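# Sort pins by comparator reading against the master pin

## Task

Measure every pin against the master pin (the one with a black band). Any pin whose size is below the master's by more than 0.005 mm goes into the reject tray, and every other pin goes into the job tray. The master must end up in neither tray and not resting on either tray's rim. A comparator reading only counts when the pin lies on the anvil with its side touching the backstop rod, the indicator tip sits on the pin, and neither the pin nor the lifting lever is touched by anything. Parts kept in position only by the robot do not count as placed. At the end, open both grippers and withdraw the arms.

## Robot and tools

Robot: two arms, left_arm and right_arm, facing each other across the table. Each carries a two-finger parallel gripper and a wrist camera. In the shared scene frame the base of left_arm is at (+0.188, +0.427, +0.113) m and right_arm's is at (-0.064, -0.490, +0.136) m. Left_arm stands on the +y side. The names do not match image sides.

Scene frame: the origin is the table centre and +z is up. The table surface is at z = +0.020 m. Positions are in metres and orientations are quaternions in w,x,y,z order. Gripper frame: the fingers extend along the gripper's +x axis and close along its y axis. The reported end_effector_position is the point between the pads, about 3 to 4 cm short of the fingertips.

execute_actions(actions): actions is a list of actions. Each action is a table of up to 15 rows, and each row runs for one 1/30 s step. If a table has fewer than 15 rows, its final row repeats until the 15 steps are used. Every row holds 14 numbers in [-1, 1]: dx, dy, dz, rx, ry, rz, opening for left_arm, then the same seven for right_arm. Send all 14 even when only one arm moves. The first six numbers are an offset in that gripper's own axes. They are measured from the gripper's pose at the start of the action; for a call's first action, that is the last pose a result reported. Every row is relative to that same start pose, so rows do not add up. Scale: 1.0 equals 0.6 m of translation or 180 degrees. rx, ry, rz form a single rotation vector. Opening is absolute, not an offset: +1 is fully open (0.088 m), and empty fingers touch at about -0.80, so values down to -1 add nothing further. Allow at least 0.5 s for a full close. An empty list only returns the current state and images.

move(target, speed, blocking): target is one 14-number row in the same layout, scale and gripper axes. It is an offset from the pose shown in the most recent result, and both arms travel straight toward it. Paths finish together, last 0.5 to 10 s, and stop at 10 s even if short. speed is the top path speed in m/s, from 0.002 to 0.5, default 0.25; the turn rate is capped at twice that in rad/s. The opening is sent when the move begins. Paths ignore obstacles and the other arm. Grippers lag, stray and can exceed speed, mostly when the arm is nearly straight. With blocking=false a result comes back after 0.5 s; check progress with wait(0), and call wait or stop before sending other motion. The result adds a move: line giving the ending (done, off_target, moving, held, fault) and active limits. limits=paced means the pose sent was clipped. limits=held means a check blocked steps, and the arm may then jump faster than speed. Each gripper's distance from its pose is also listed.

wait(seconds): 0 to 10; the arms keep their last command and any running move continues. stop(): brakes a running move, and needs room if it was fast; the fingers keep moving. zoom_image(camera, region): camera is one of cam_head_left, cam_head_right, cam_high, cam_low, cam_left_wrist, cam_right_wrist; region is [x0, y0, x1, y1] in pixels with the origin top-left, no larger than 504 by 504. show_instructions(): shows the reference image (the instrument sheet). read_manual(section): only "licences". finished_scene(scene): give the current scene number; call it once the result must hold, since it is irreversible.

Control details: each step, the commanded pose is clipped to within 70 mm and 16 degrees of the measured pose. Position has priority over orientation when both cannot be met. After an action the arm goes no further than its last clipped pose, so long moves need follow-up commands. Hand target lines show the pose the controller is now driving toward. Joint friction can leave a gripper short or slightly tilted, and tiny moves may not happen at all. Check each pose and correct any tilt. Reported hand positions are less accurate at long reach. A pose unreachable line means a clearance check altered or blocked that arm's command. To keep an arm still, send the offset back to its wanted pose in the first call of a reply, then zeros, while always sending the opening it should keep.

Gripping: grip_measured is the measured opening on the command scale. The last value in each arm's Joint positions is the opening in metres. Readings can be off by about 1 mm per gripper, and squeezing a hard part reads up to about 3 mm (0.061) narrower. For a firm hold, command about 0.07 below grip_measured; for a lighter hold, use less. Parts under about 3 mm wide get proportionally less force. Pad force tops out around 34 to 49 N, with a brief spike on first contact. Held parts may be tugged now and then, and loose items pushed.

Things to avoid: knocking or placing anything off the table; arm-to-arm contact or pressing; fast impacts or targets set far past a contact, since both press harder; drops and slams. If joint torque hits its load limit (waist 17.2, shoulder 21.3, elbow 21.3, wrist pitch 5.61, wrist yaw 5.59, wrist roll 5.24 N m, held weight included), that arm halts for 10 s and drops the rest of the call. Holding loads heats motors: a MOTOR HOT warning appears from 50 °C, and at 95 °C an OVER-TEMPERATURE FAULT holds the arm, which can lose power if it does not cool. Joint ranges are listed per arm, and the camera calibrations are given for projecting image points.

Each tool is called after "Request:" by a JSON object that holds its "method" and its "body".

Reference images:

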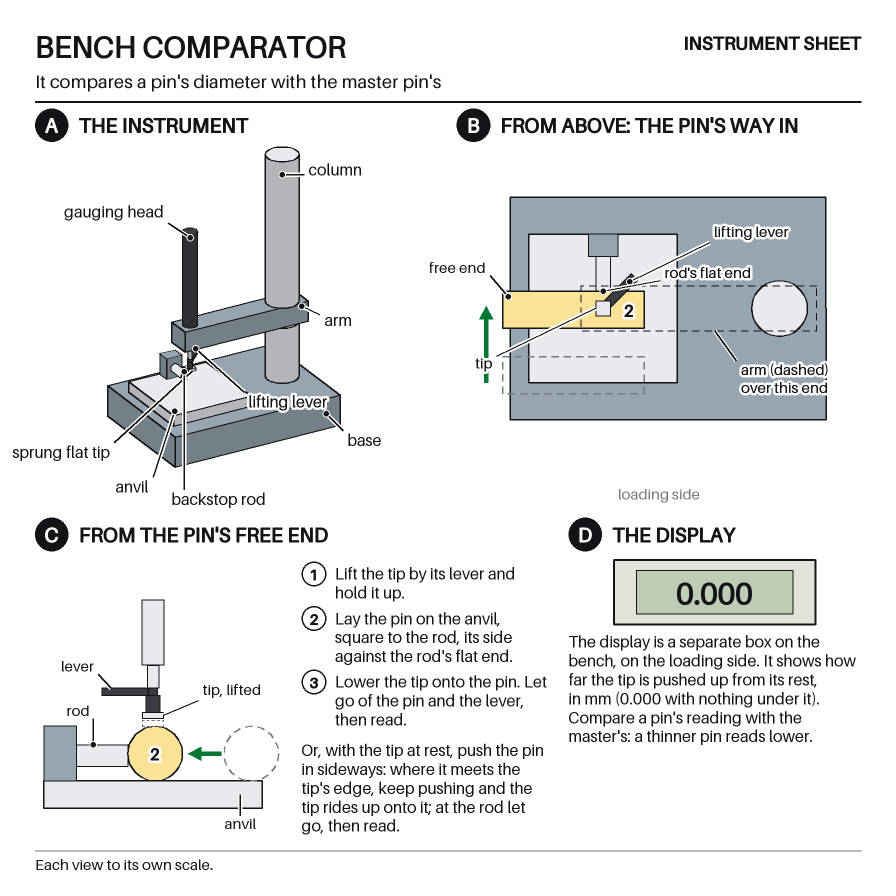

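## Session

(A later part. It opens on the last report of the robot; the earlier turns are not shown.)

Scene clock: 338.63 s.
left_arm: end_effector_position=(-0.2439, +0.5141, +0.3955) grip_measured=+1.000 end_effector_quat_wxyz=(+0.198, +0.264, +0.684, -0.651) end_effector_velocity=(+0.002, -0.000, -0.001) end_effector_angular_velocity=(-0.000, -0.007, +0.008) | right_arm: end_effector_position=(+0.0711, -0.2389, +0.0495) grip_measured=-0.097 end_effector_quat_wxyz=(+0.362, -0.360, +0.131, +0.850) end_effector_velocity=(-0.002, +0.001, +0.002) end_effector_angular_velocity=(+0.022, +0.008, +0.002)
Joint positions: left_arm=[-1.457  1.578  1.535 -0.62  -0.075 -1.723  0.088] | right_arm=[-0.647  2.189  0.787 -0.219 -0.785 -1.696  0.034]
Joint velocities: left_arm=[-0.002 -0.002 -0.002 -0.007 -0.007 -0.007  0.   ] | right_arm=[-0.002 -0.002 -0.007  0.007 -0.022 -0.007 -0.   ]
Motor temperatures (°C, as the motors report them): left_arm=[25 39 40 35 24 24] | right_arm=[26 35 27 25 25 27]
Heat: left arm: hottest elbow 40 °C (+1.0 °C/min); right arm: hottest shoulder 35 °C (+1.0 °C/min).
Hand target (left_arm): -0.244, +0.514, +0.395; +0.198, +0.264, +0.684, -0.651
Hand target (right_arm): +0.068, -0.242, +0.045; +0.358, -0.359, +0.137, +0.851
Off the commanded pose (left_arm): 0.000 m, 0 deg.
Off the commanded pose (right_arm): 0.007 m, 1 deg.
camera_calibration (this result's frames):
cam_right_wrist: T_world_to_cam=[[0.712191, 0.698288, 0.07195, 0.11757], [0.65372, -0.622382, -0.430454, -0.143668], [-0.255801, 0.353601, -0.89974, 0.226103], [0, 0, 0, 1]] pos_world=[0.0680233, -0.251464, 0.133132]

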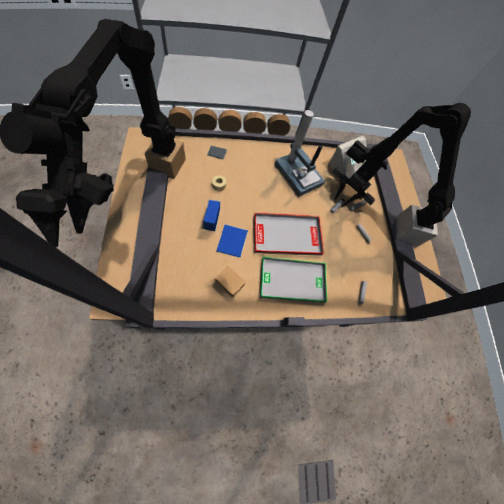

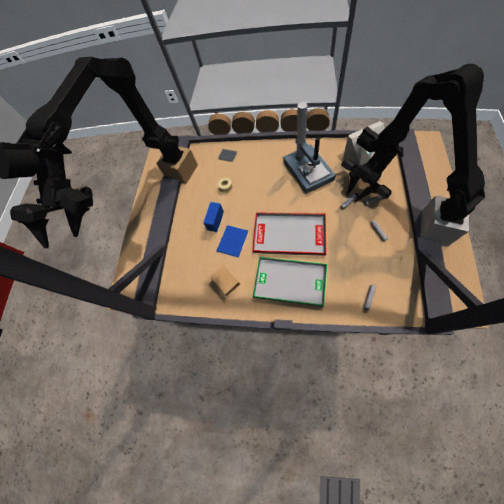

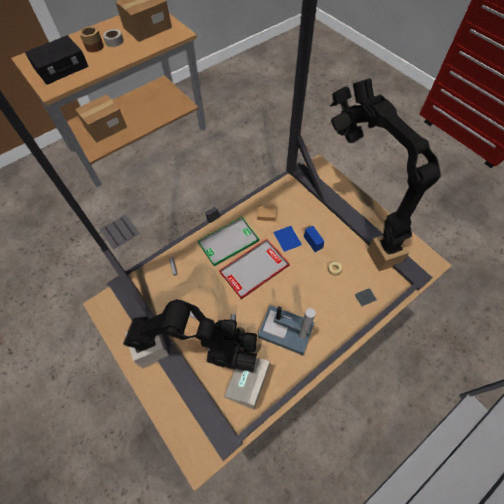

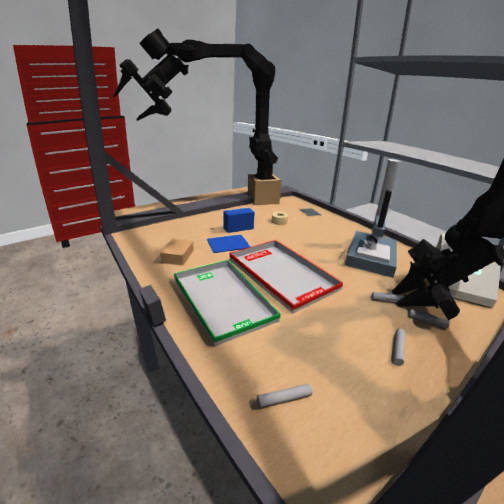

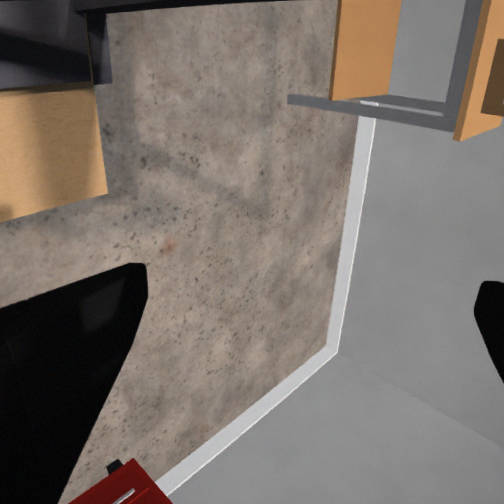

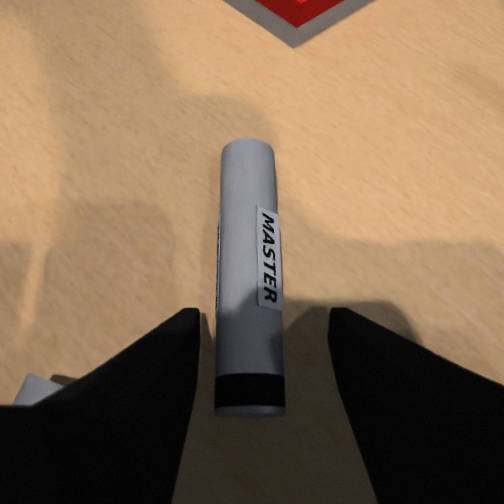

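Request:
{"method": "execute_actions", "body": {"actions": [[[0,0,0,0,0,0,1, 0.0085,0.010,-0.0085,0.0076,0,0.0095,-0.15]]]}}

Scene clock: 359.17 s.
left_arm: end_effector_position=(-0.2439, +0.5141, +0.3955) grip_measured=+1.000 end_effector_quat_wxyz=(+0.198, +0.264, +0.684, -0.651) end_effector_velocity=(+0.003, -0.001, +0.001) end_effector_angular_velocity=(-0.019, +0.001, +0.005) | right_arm: end_effector_position=(+0.0703, -0.2398, +0.0487) grip_measured=-0.147 end_effector_quat_wxyz=(+0.360, -0.354, +0.138, +0.852) end_effector_velocity=(-0.004, -0.003, +0.000) end_effector_angular_velocity=(-0.001, +0.014, +0.012)
Joint positions: left_arm=[-1.457  1.578  1.535 -0.62  -0.075 -1.723  0.088] | right_arm=[-0.649  2.198  0.795 -0.236 -0.79  -1.696  0.032]
Joint velocities: left_arm=[-0.007 -0.007 -0.002 -0.007 -0.022  0.007  0.   ] | right_arm=[-0.002  0.002 -0.002 -0.022 -0.007 -0.022 -0.001]
Motor temperatures (°C, as the motors report them): left_arm=[25 39 40 35 24 24] | right_arm=[26 35 27 25 25 27]
Heat: left arm: hottest elbow 40 °C (+1.0 °C/min); right arm: hottest shoulder 35 °C (+1.0 °C/min).
Hand target (left_arm): -0.244, +0.514, +0.395; +0.198, +0.264, +0.684, -0.651
Hand target (right_arm): +0.067, -0.243, +0.042; +0.353, -0.354, +0.146, +0.854
Off the commanded pose (left_arm): 0.000 m, 0 deg.
Off the commanded pose (right_arm): 0.008 m, 1 deg.
camera_calibration (this result's frames):
cam_right_wrist: T_world_to_cam=[[0.715286, 0.696736, 0.054081, 0.119175], [0.644626, -0.627941, -0.436059, -0.144544], [-0.269859, 0.346769, -0.898291, 0.224784], [0, 0, 0, 1]] pos_world=[0.068593, -0.251747, 0.132447]

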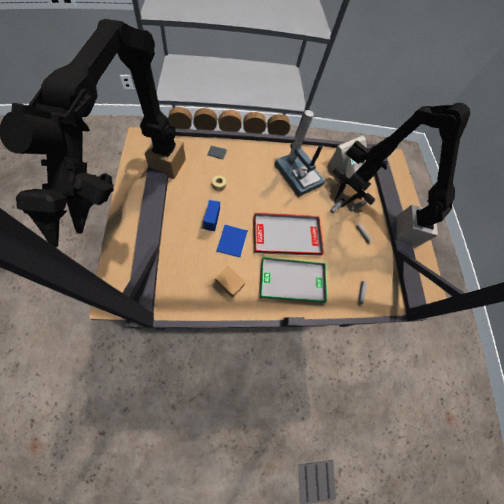

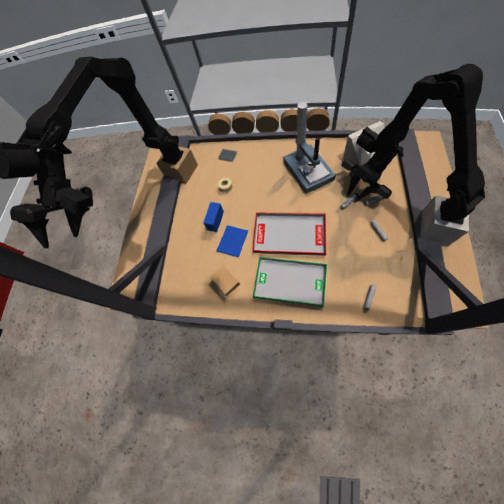

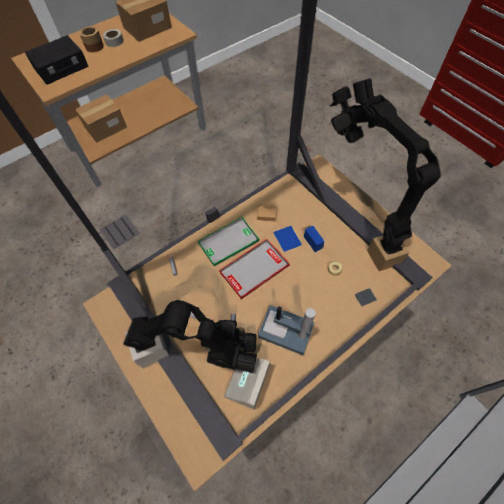

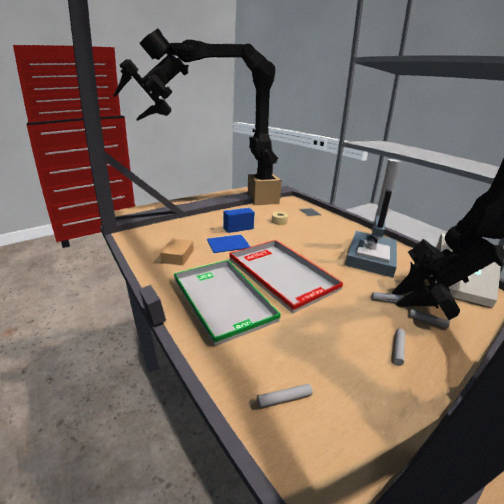

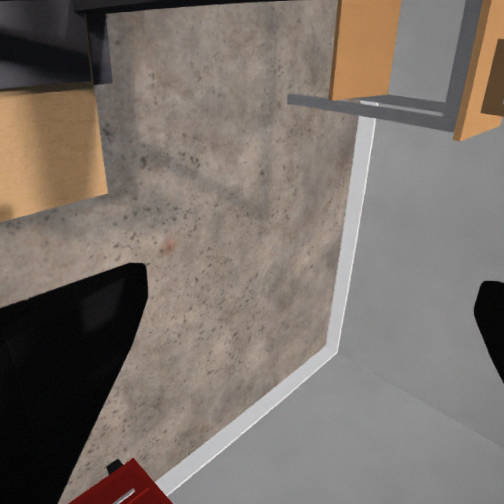

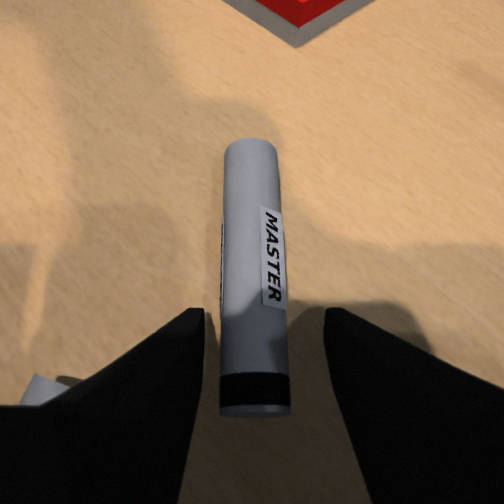

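Request:
{"method": "execute_actions", "body": {"actions": [[[0,0,0,0,0,0,1, 0,0,0,0,0,0,-0.40]],[[0,0,0,0,0,0,1, 0,0,0,0,0,0,-0.60]]]}}

Scene clock: 365.53 s.
left_arm: end_effector_position=(-0.2439, +0.5141, +0.3955) grip_measured=+1.000 end_effector_quat_wxyz=(+0.198, +0.264, +0.684, -0.651) end_effector_velocity=(+0.000, -0.002, -0.003) end_effector_angular_velocity=(-0.022, -0.008, +0.010) | right_arm: end_effector_position=(+0.0695, -0.2399, +0.0494) grip_measured=-0.518 end_effector_quat_wxyz=(+0.361, -0.350, +0.139, +0.853) end_effector_velocity=(-0.003, -0.000, -0.001) end_effector_angular_velocity=(+0.015, -0.005, +0.017)
Joint positions: left_arm=[-1.457  1.578  1.535 -0.62  -0.075 -1.723  0.088] | right_arm=[-0.65   2.198  0.795 -0.241 -0.796 -1.696  0.014]
Joint velocities: left_arm=[-0.002  0.002 -0.002 -0.007 -0.022  0.007  0.   ] | right_arm=[ 0.002  0.002 -0.007  0.007 -0.007 -0.022  0.   ]
Motor temperatures (°C, as the motors report them): left_arm=[25 39 40 35 24 24] | right_arm=[26 35 27 25 24 27]
Heat: left arm: hottest elbow 40 °C (+0.0 °C/min); right arm: hottest shoulder 35 °C (+1.0 °C/min).
Hand target (left_arm): -0.244, +0.514, +0.395; +0.198, +0.264, +0.684, -0.651
Hand target (right_arm): +0.070, -0.240, +0.049; +0.361, -0.351, +0.139, +0.853
Off the commanded pose (left_arm): 0.000 m, 0 deg.
Off the commanded pose (right_arm): 0.000 m, 0 deg.
camera_calibration (this result's frames):
cam_right_wrist: T_world_to_cam=[[0.716491, 0.695774, 0.0503998, 0.119562], [0.640752, -0.627821, -0.441901, -0.143195], [-0.275821, 0.348912, -0.895647, 0.226027], [0, 0, 0, 1]] pos_world=[0.0684307, -0.251953, 0.133137]

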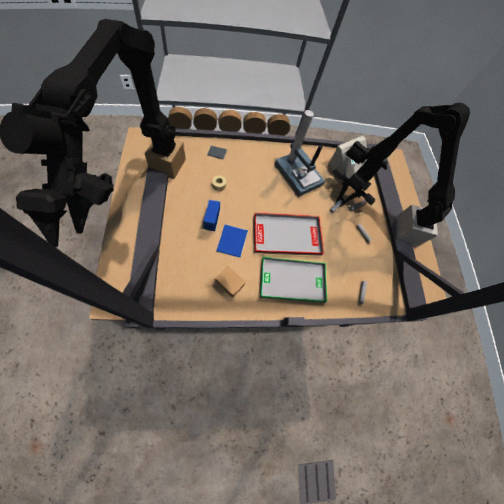

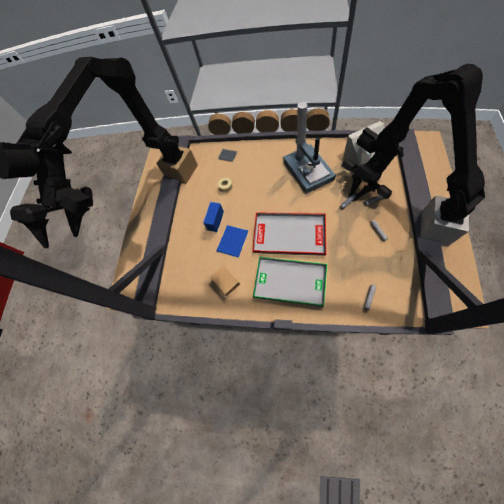

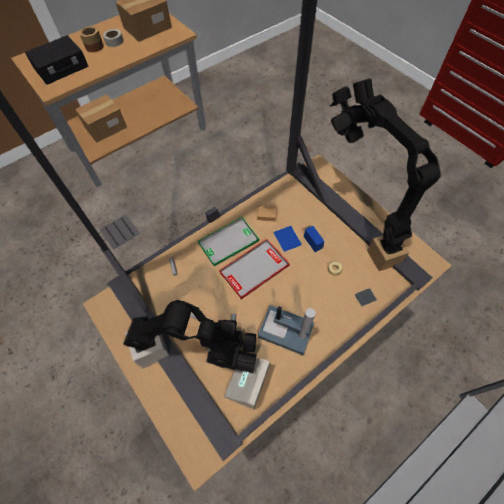

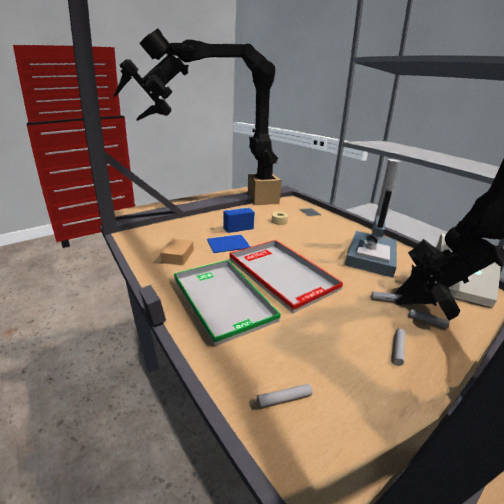

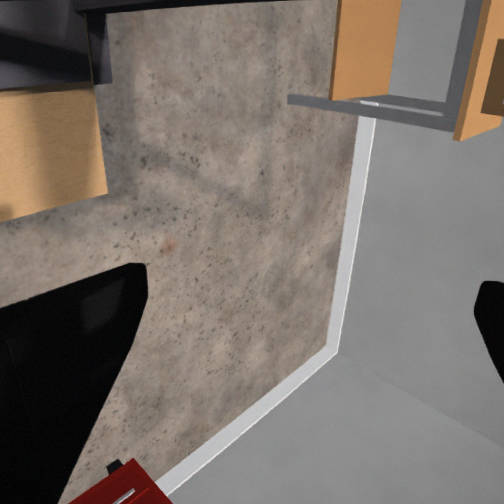

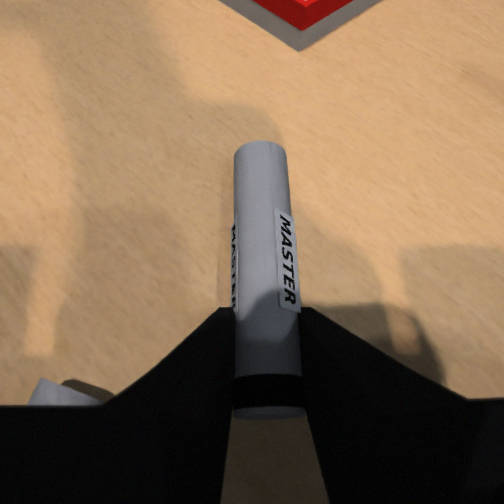

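Request:
{"method": "move", "body": {"target": [0,0,0,0,0,0,1, -0.075,0,0.075,0,0,0,-0.60], "speed": 0.15}}

Scene clock: 421.27 s.
left_arm: end_effector_position=(-0.2439, +0.5141, +0.3955) grip_measured=+1.000 end_effector_quat_wxyz=(+0.198, +0.264, +0.684, -0.651) end_effector_velocity=(+0.002, -0.000, -0.001) end_effector_angular_velocity=(-0.000, -0.007, +0.008) | right_arm: end_effector_position=(+0.0641, -0.2451, +0.1060) grip_measured=-0.518 end_effector_quat_wxyz=(+0.355, -0.346, +0.152, +0.855) end_effector_velocity=(-0.000, -0.000, +0.003) end_effector_angular_velocity=(+0.011, -0.001, +0.002)
Joint positions: left_arm=[-1.457  1.578  1.535 -0.62  -0.075 -1.723  0.088] | right_arm=[-0.65   1.976  0.795 -0.494 -0.791 -1.696  0.014]
Joint velocities: left_arm=[-0.002 -0.002 -0.002 -0.007 -0.007 -0.007  0.   ] | right_arm=[-0.002 -0.012 -0.002 -0.007 -0.007 -0.007 -0.   ]
Motor temperatures (°C, as the motors report them): left_arm=[25 40 41 36 24 24] | right_arm=[26 38 27 24 25 27]
Heat: left arm: hottest elbow 41 °C (+1.0 °C/min); right arm: hottest shoulder 38 °C (+3.0 °C/min).
Hand target (left_arm): -0.244, +0.514, +0.395; +0.198, +0.264, +0.684, -0.651
Hand target (right_arm): +0.069, -0.241, +0.113; +0.361, -0.350, +0.138, +0.853
Off the commanded pose (left_arm): 0.000 m, 0 deg.
Off the commanded pose (right_arm): 0.010 m, 2 deg.
move: off_target (right_arm)
camera_calibration (this result's frames):
cam_right_wrist: T_world_to_cam=[[0.717198, 0.696593, 0.0196321, 0.127664], [0.631656, -0.637924, -0.440527, -0.120023], [-0.294344, 0.328346, -0.897525, 0.273398], [0, 0, 0, 1]] pos_world=[0.0647259, -0.255265, 0.190002]

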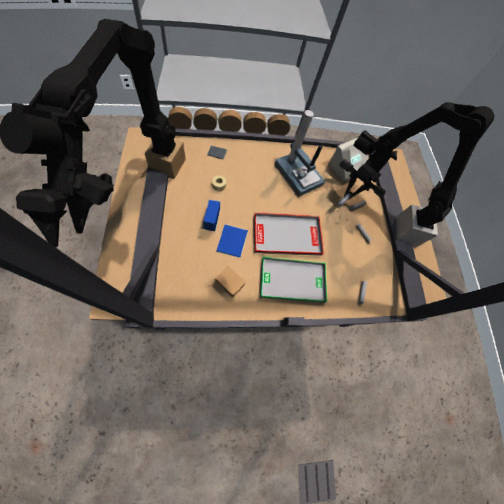

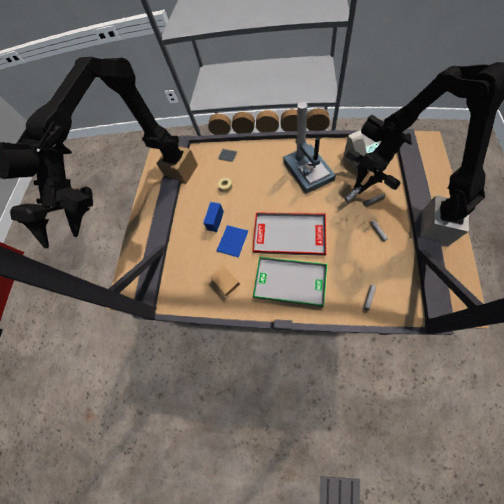

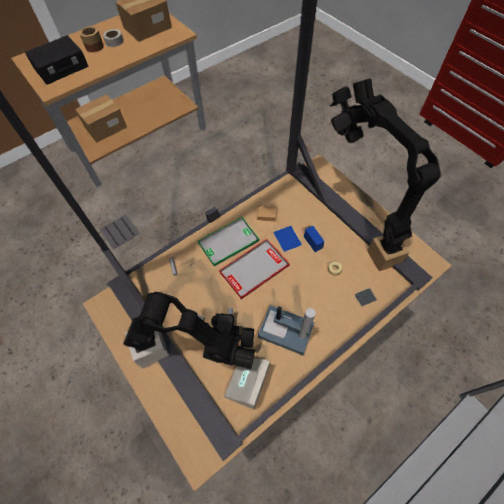

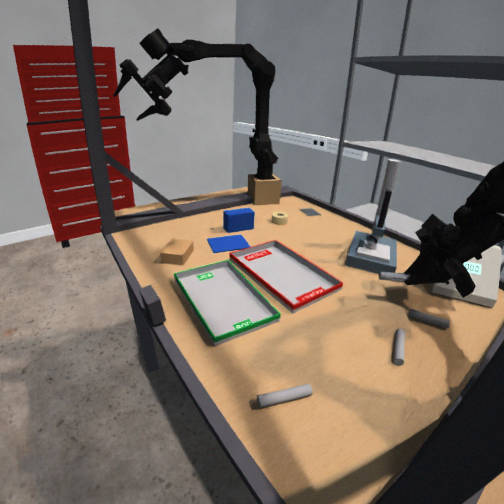

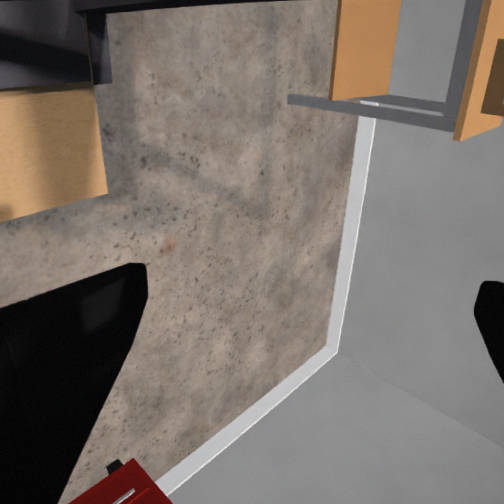

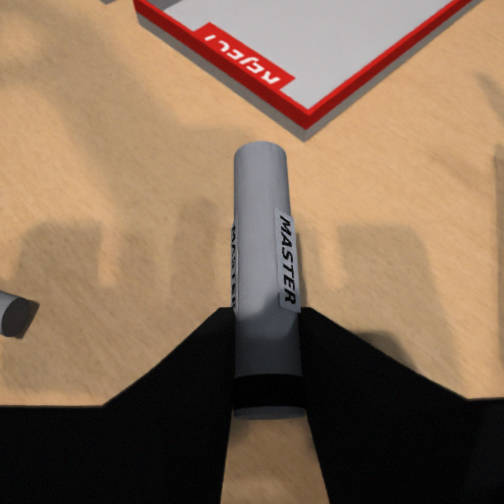

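Request:
{"method": "move", "body": {"target": [0,0,0,0,0,0,1, 0.023,-0.0648,0.0685,0.4123,-0.0019,-0.4211,-0.60], "speed": 0.3}}

Scene clock: 444.37 s.
left_arm: end_effector_position=(-0.2439, +0.5141, +0.3955) grip_measured=+1.000 end_effector_quat_wxyz=(+0.198, +0.264, +0.684, -0.651) end_effector_velocity=(-0.000, -0.002, -0.001) end_effector_angular_velocity=(+0.002, +0.003, +0.013) | right_arm: end_effector_position=(+0.0654, -0.1949, +0.1241) grip_measured=-0.518 end_effector_quat_wxyz=(+0.895, -0.098, +0.371, +0.228) end_effector_velocity=(+0.000, +0.002, +0.003) end_effector_angular_velocity=(-0.008, -0.008, +0.004)
Joint positions: left_arm=[-1.457  1.578  1.535 -0.62  -0.075 -1.723  0.088] | right_arm=[0.083 1.77  0.549 0.188 0.6   0.749 0.014]
Joint velocities: left_arm=[ 0.002 -0.002 -0.007  0.007 -0.007 -0.007  0.   ] | right_arm=[ 0.002 -0.007  0.012 -0.022  0.007 -0.007 -0.   ]
Motor temperatures (°C, as the motors report them): left_arm=[25 40 41 36 24 24] | right_arm=[26 40 28 24 25 27]
Heat: left arm: hottest elbow 41 °C (+1.0 °C/min); right arm: hottest shoulder 40 °C (+4.0 °C/min).
Hand target (left_arm): -0.244, +0.514, +0.395; +0.198, +0.264, +0.684, -0.651
Hand target (right_arm): +0.066, -0.191, +0.126; +0.897, -0.094, +0.369, +0.226
Off the commanded pose (left_arm): 0.000 m, 0 deg.
Off the commanded pose (right_arm): 0.005 m, 0 deg.
move: done
camera_calibration (this result's frames):
cam_right_wrist: T_world_to_cam=[[0.474594, -0.879268, 0.0406068, -0.202475], [-0.786759, -0.444444, -0.428345, 0.0481794], [0.394678, 0.171342, -0.902702, 0.198541], [0, 0, 0, 1]] pos_world=[0.0556393, -0.190635, 0.208082]

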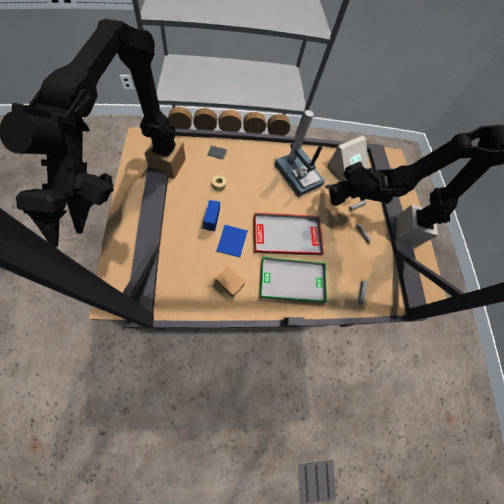

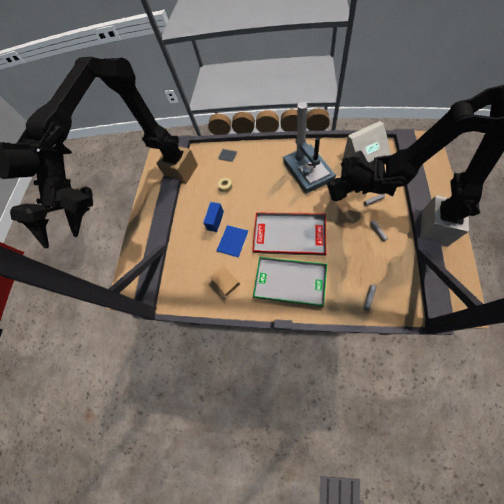

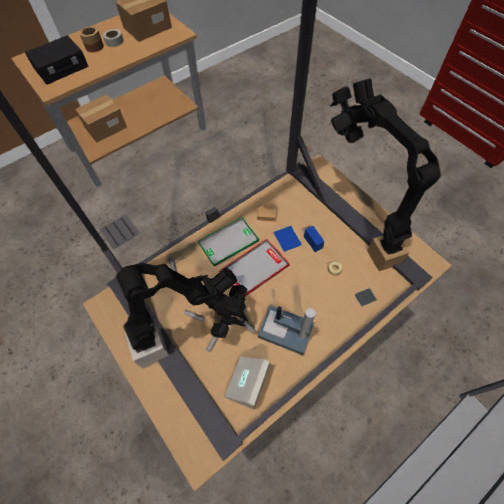

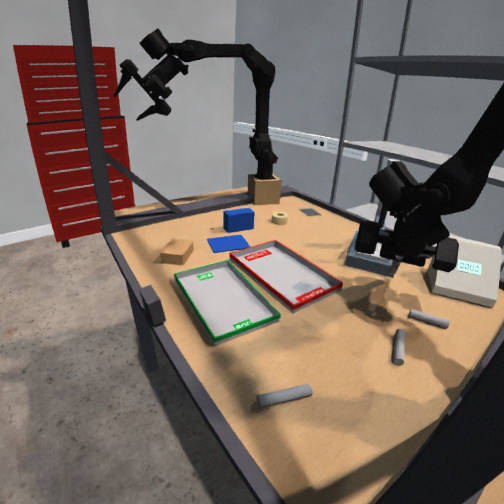

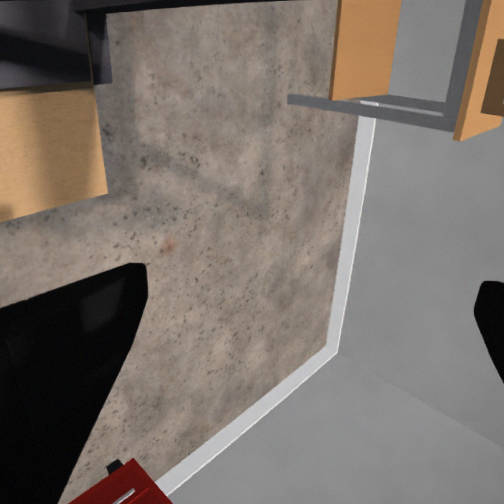

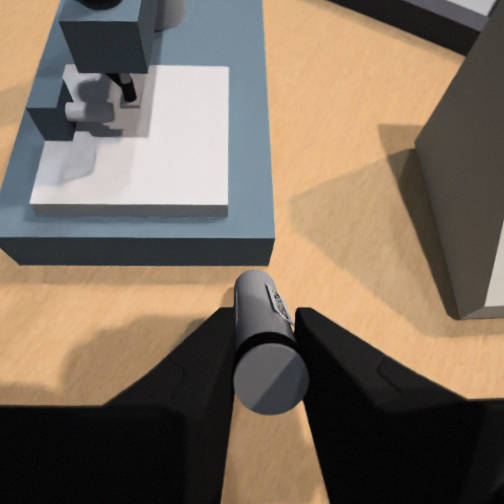

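Request:
{"method": "move", "body": {"target": [0,0,0,0,0,0,1, -0.0253,-0.0008,-0.0705,0,0,0,-0.62], "speed": 0.1}}

Scene clock: 560.23 s.
left_arm: end_effector_position=(-0.2439, +0.5141, +0.3955) grip_measured=+1.000 end_effector_quat_wxyz=(+0.198, +0.264, +0.684, -0.651) end_effector_velocity=(+0.002, -0.001, +0.001) end_effector_angular_velocity=(-0.011, -0.001, -0.001) | right_arm: end_effector_position=(+0.0307, -0.2125, +0.1076) grip_measured=-0.518 end_effector_quat_wxyz=(+0.894, -0.097, +0.371, +0.231) end_effector_velocity=(-0.001, -0.004, -0.002) end_effector_angular_velocity=(-0.004, +0.001, -0.011)
Joint positions: left_arm=[-1.457  1.578  1.535 -0.62  -0.075 -1.723  0.088] | right_arm=[0.221 1.789 0.469 0.204 0.661 0.896 0.014]
Joint velocities: left_arm=[-0.002 -0.007 -0.002 -0.007 -0.007  0.007  0.   ] | right_arm=[ 0.007  0.002 -0.007 -0.007  0.007  0.022 -0.   ]
Motor temperatures (°C, as the motors report them): left_arm=[25 42 42 37 24 24] | right_arm=[26 35 32 28 25 27]
Heat: left arm: hottest shoulder 42 °C (+0.0 °C/min); right arm: hottest shoulder 35 °C (-1.0 °C/min).
Hand target (left_arm): -0.244, +0.514, +0.395; +0.198, +0.264, +0.684, -0.651
Hand target (right_arm): +0.030, -0.215, +0.105; +0.895, -0.098, +0.371, +0.228
Off the commanded pose (left_arm): 0.000 m, 0 deg.
Off the commanded pose (right_arm): 0.004 m, 0 deg.
move: done
camera_calibration (this result's frames):
cam_right_wrist: T_world_to_cam=[[0.479145, -0.877012, 0.0356491, -0.199939], [-0.78554, -0.446582, -0.428359, 0.00545126], [0.391596, 0.177242, -0.902905, 0.201697], [0, 0, 0, 1]] pos_world=[0.0210981, -0.208663, 0.191576]

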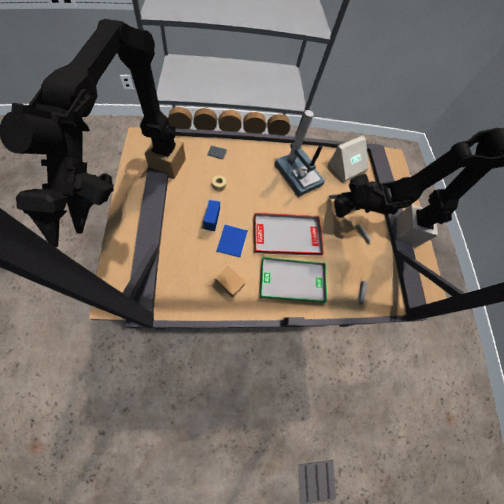

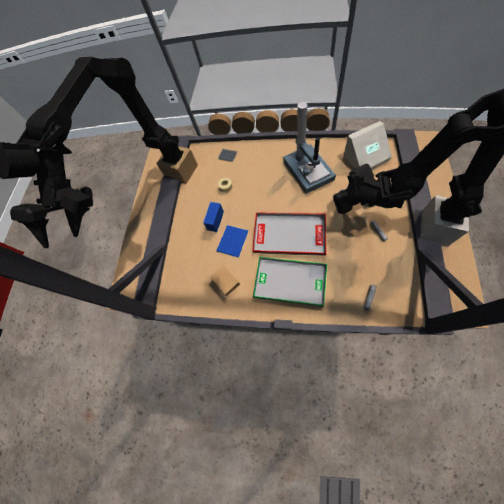

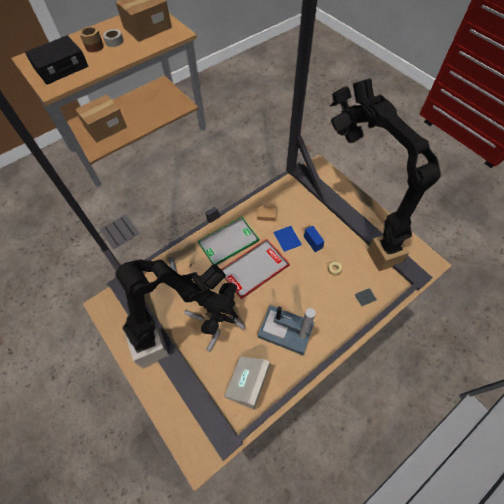

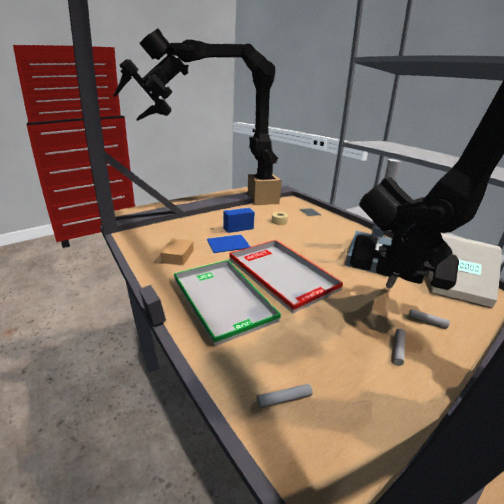

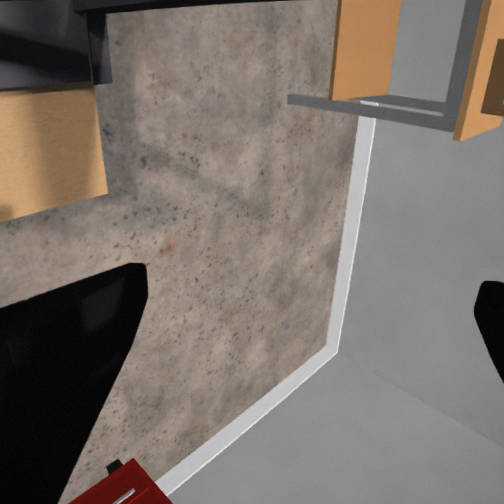

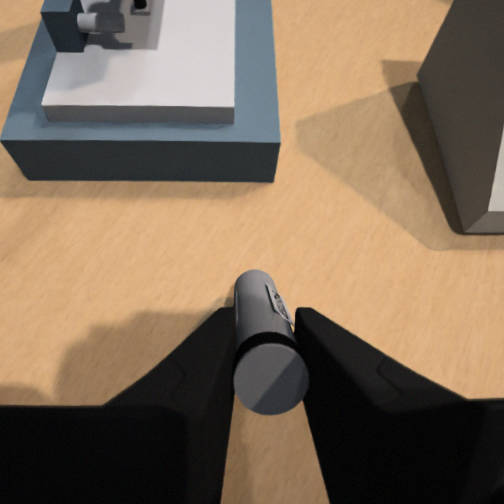

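Request:
{"method": "zoom_image", "body": {"camera": "cam_low", "region": [340, 200, 480, 320]}}

Region (340, 200, 480, 320) of cam_low's 504x504 image, scaled by 3.600, with more detail than that image has; it fills the top 432 rows of this view, and the rest is white.

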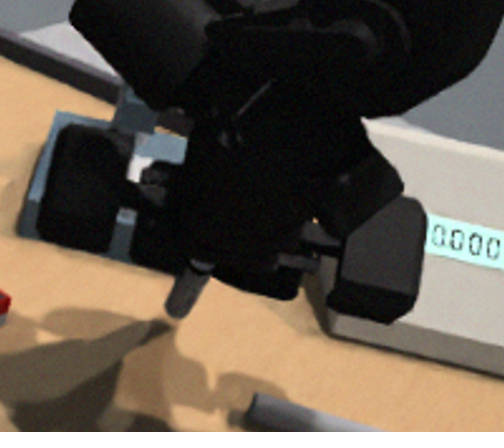

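Request:
{"method": "execute_actions", "body": {"actions": [[[0,0,0,0,0,0,1, 0.0047,0,-0.033,0,0,0,-0.62]],[[0,0,0,0,0,0,1, 0.0048,0,-0.0377,0,0,0,-0.62]],[[0,0,0,0,0,0,1, 0.0095,0,-0.0283,0,0,0,-0.62]]]}}

Scene clock: 588.80 s.
left_arm: end_effector_position=(-0.2439, +0.5141, +0.3955) grip_measured=+1.000 end_effector_quat_wxyz=(+0.198, +0.264, +0.684, -0.651) end_effector_velocity=(+0.003, +0.002, -0.006) end_effector_angular_velocity=(+0.016, -0.029, +0.005) | right_arm: end_effector_position=(+0.0056, -0.2158, +0.0740) grip_measured=-0.518 end_effector_quat_wxyz=(+0.900, -0.078, +0.357, +0.237) end_effector_velocity=(+0.000, -0.003, -0.003) end_effector_angular_velocity=(-0.013, +0.003, +0.005)
Joint positions: left_arm=[-1.457  1.578  1.535 -0.62  -0.075 -1.723  0.088] | right_arm=[0.346 1.984 0.439 0.384 0.737 1.035 0.014]
Joint velocities: left_arm=[-0.002  0.002 -0.002 -0.022  0.007 -0.022  0.   ] | right_arm=[-0.002  0.007 -0.007  0.007 -0.007 -0.007 -0.   ]
Motor temperatures (°C, as the motors report them): left_arm=[25 42 42 37 24 24] | right_arm=[26 35 30 29 25 27]
Heat: left arm: hottest shoulder 42 °C (+0.0 °C/min); right arm: hottest shoulder 35 °C (-1.0 °C/min).
Hand target (left_arm): -0.244, +0.514, +0.395; +0.198, +0.264, +0.684, -0.651
Hand target (right_arm): +0.005, -0.220, +0.069; +0.899, -0.083, +0.361, +0.235
Off the commanded pose (left_arm): 0.000 m, 0 deg.
Off the commanded pose (right_arm): 0.006 m, 1 deg.
camera_calibration (this result's frames):
cam_right_wrist: T_world_to_cam=[[0.4756, -0.87965, 0.00461336, -0.187887], [-0.777637, -0.422885, -0.465241, -0.0223016], [0.4112, 0.217681, -0.885172, 0.189102], [0, 0, 0, 1]] pos_world=[-0.00574227, -0.21587, 0.157879]

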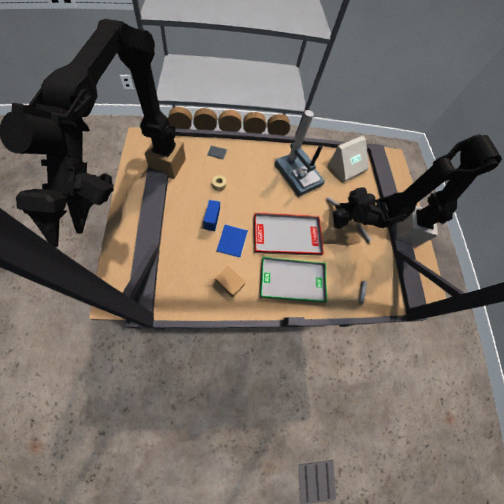

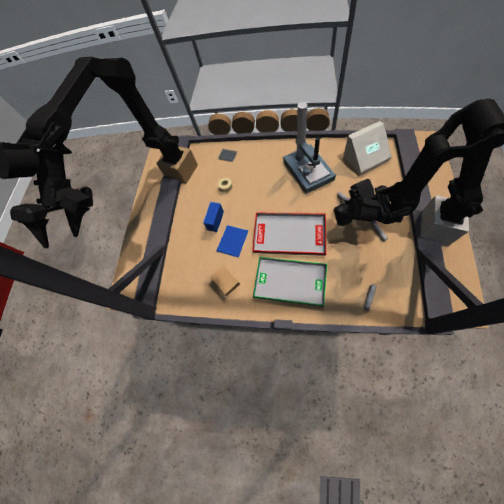

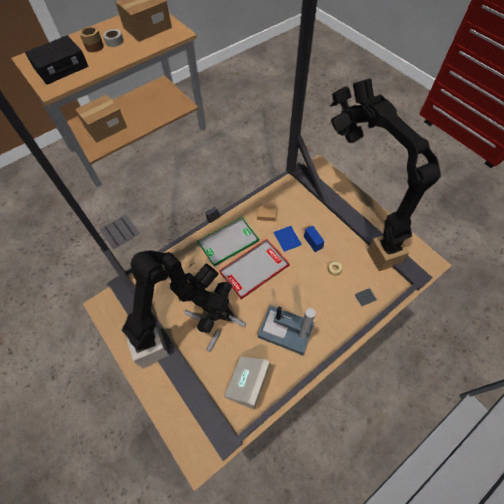

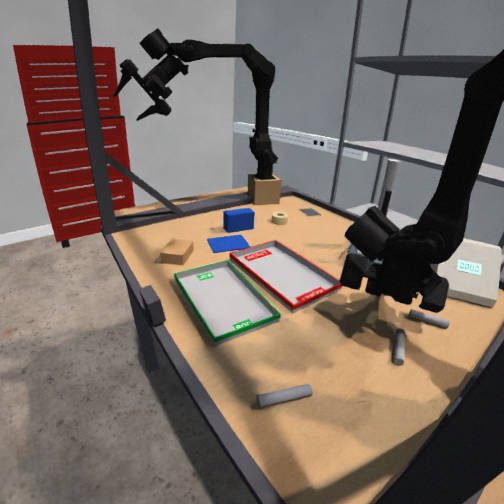

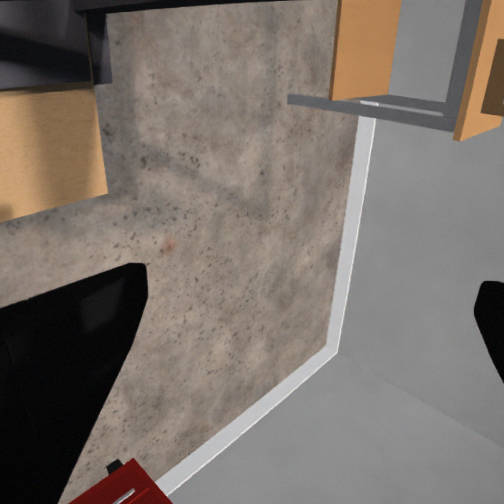

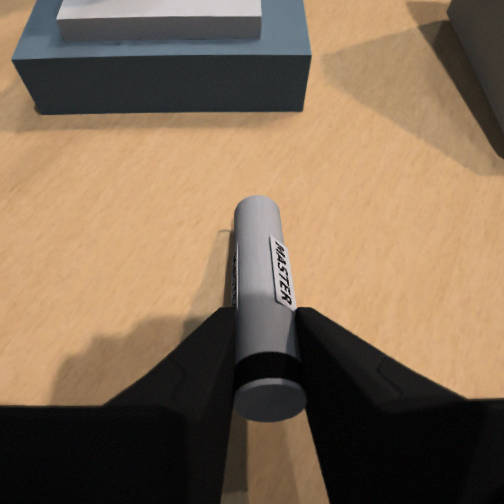

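Request:
{"method": "execute_actions", "body": {"actions": [[[0,0,0,0,0,0,1, 0.0118,0,-0.0212,-0.0052,0.0119,-0.0078,-0.62]],[[0,0,0,0,0,0,1, 0.0118,0,-0.0165,0,0,0,-0.62]]]}}

Scene clock: 602.10 s.
left_arm: end_effector_position=(-0.2439, +0.5141, +0.3955) grip_measured=+1.000 end_effector_quat_wxyz=(+0.198, +0.264, +0.684, -0.651) end_effector_velocity=(+0.001, -0.003, -0.001) end_effector_angular_velocity=(+0.011, -0.008, +0.022) | right_arm: end_effector_position=(+0.0027, -0.2156, +0.0561) grip_measured=-0.518 end_effector_quat_wxyz=(+0.899, -0.087, +0.362, +0.231) end_effector_velocity=(-0.001, +0.002, -0.002) end_effector_angular_velocity=(-0.009, +0.013, +0.016)
Joint positions: left_arm=[-1.457  1.578  1.535 -0.62  -0.075 -1.723  0.088] | right_arm=[0.356 2.079 0.467 0.414 0.734 1.057 0.014]
Joint velocities: left_arm=[ 0.002 -0.002 -0.002 -0.007 -0.007 -0.022  0.   ] | right_arm=[-0.007  0.002  0.002  0.007 -0.022 -0.022  0.   ]
Motor temperatures (°C, as the motors report them): left_arm=[25 42 43 37 24 24] | right_arm=[26 34 29 29 25 27]
Heat: left arm: hottest elbow 43 °C (+1.0 °C/min); right arm: hottest shoulder 34 °C (-1.0 °C/min).
Hand target (left_arm): -0.244, +0.514, +0.395; +0.198, +0.264, +0.684, -0.651
Hand target (right_arm): +0.002, -0.217, +0.052; +0.898, -0.090, +0.365, +0.229
Off the commanded pose (left_arm): 0.000 m, 0 deg.
Off the commanded pose (right_arm): 0.004 m, 1 deg.
camera_calibration (this result's frames):
cam_right_wrist: T_world_to_cam=[[0.472058, -0.881253, 0.0235235, -0.187623], [-0.781859, -0.430845, -0.450632, -0.0353373], [0.407256, 0.194333, -0.8924, 0.169782], [0, 0, 0, 1]] pos_world=[-0.00820468, -0.213563, 0.140003]

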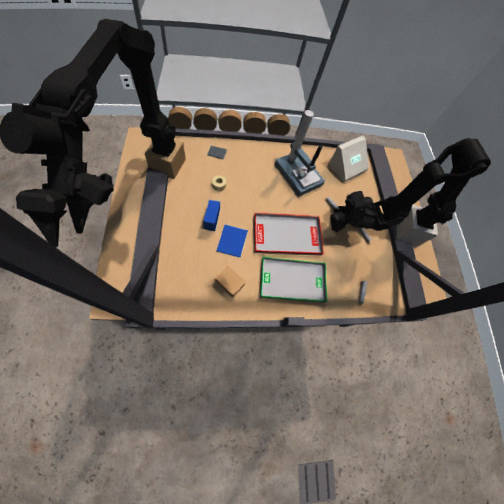

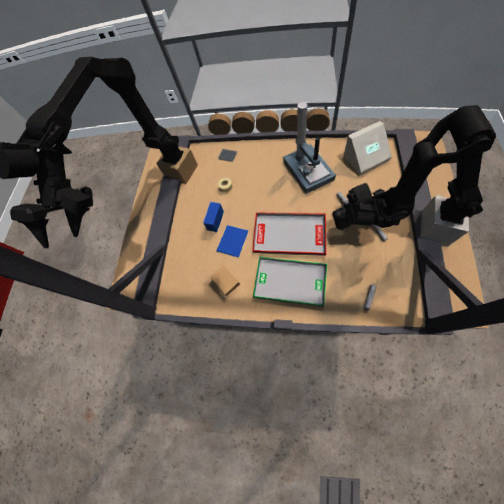

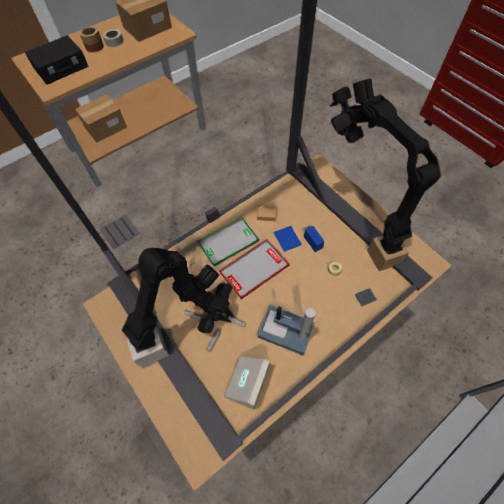

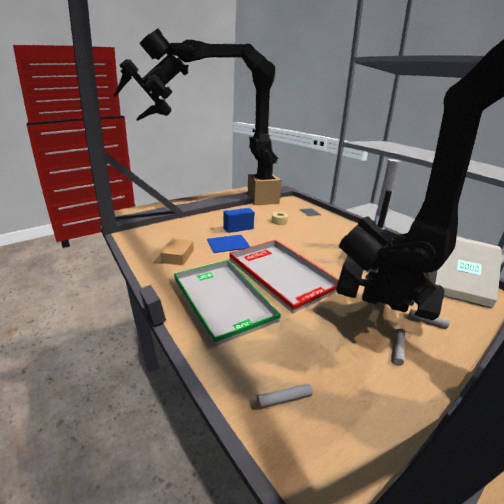

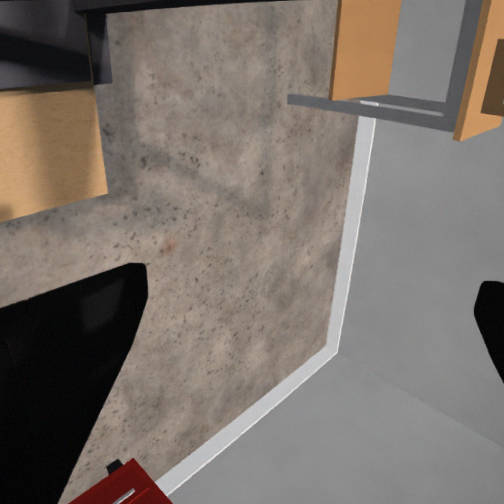

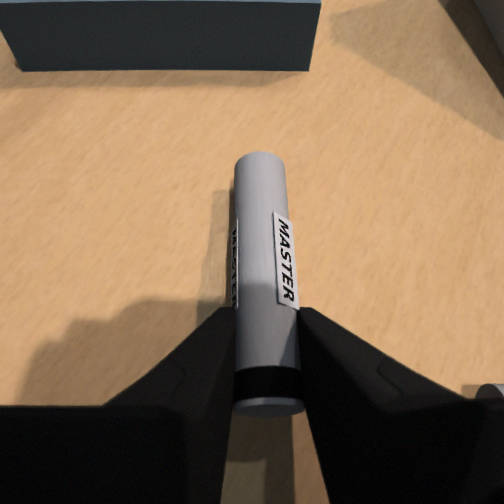

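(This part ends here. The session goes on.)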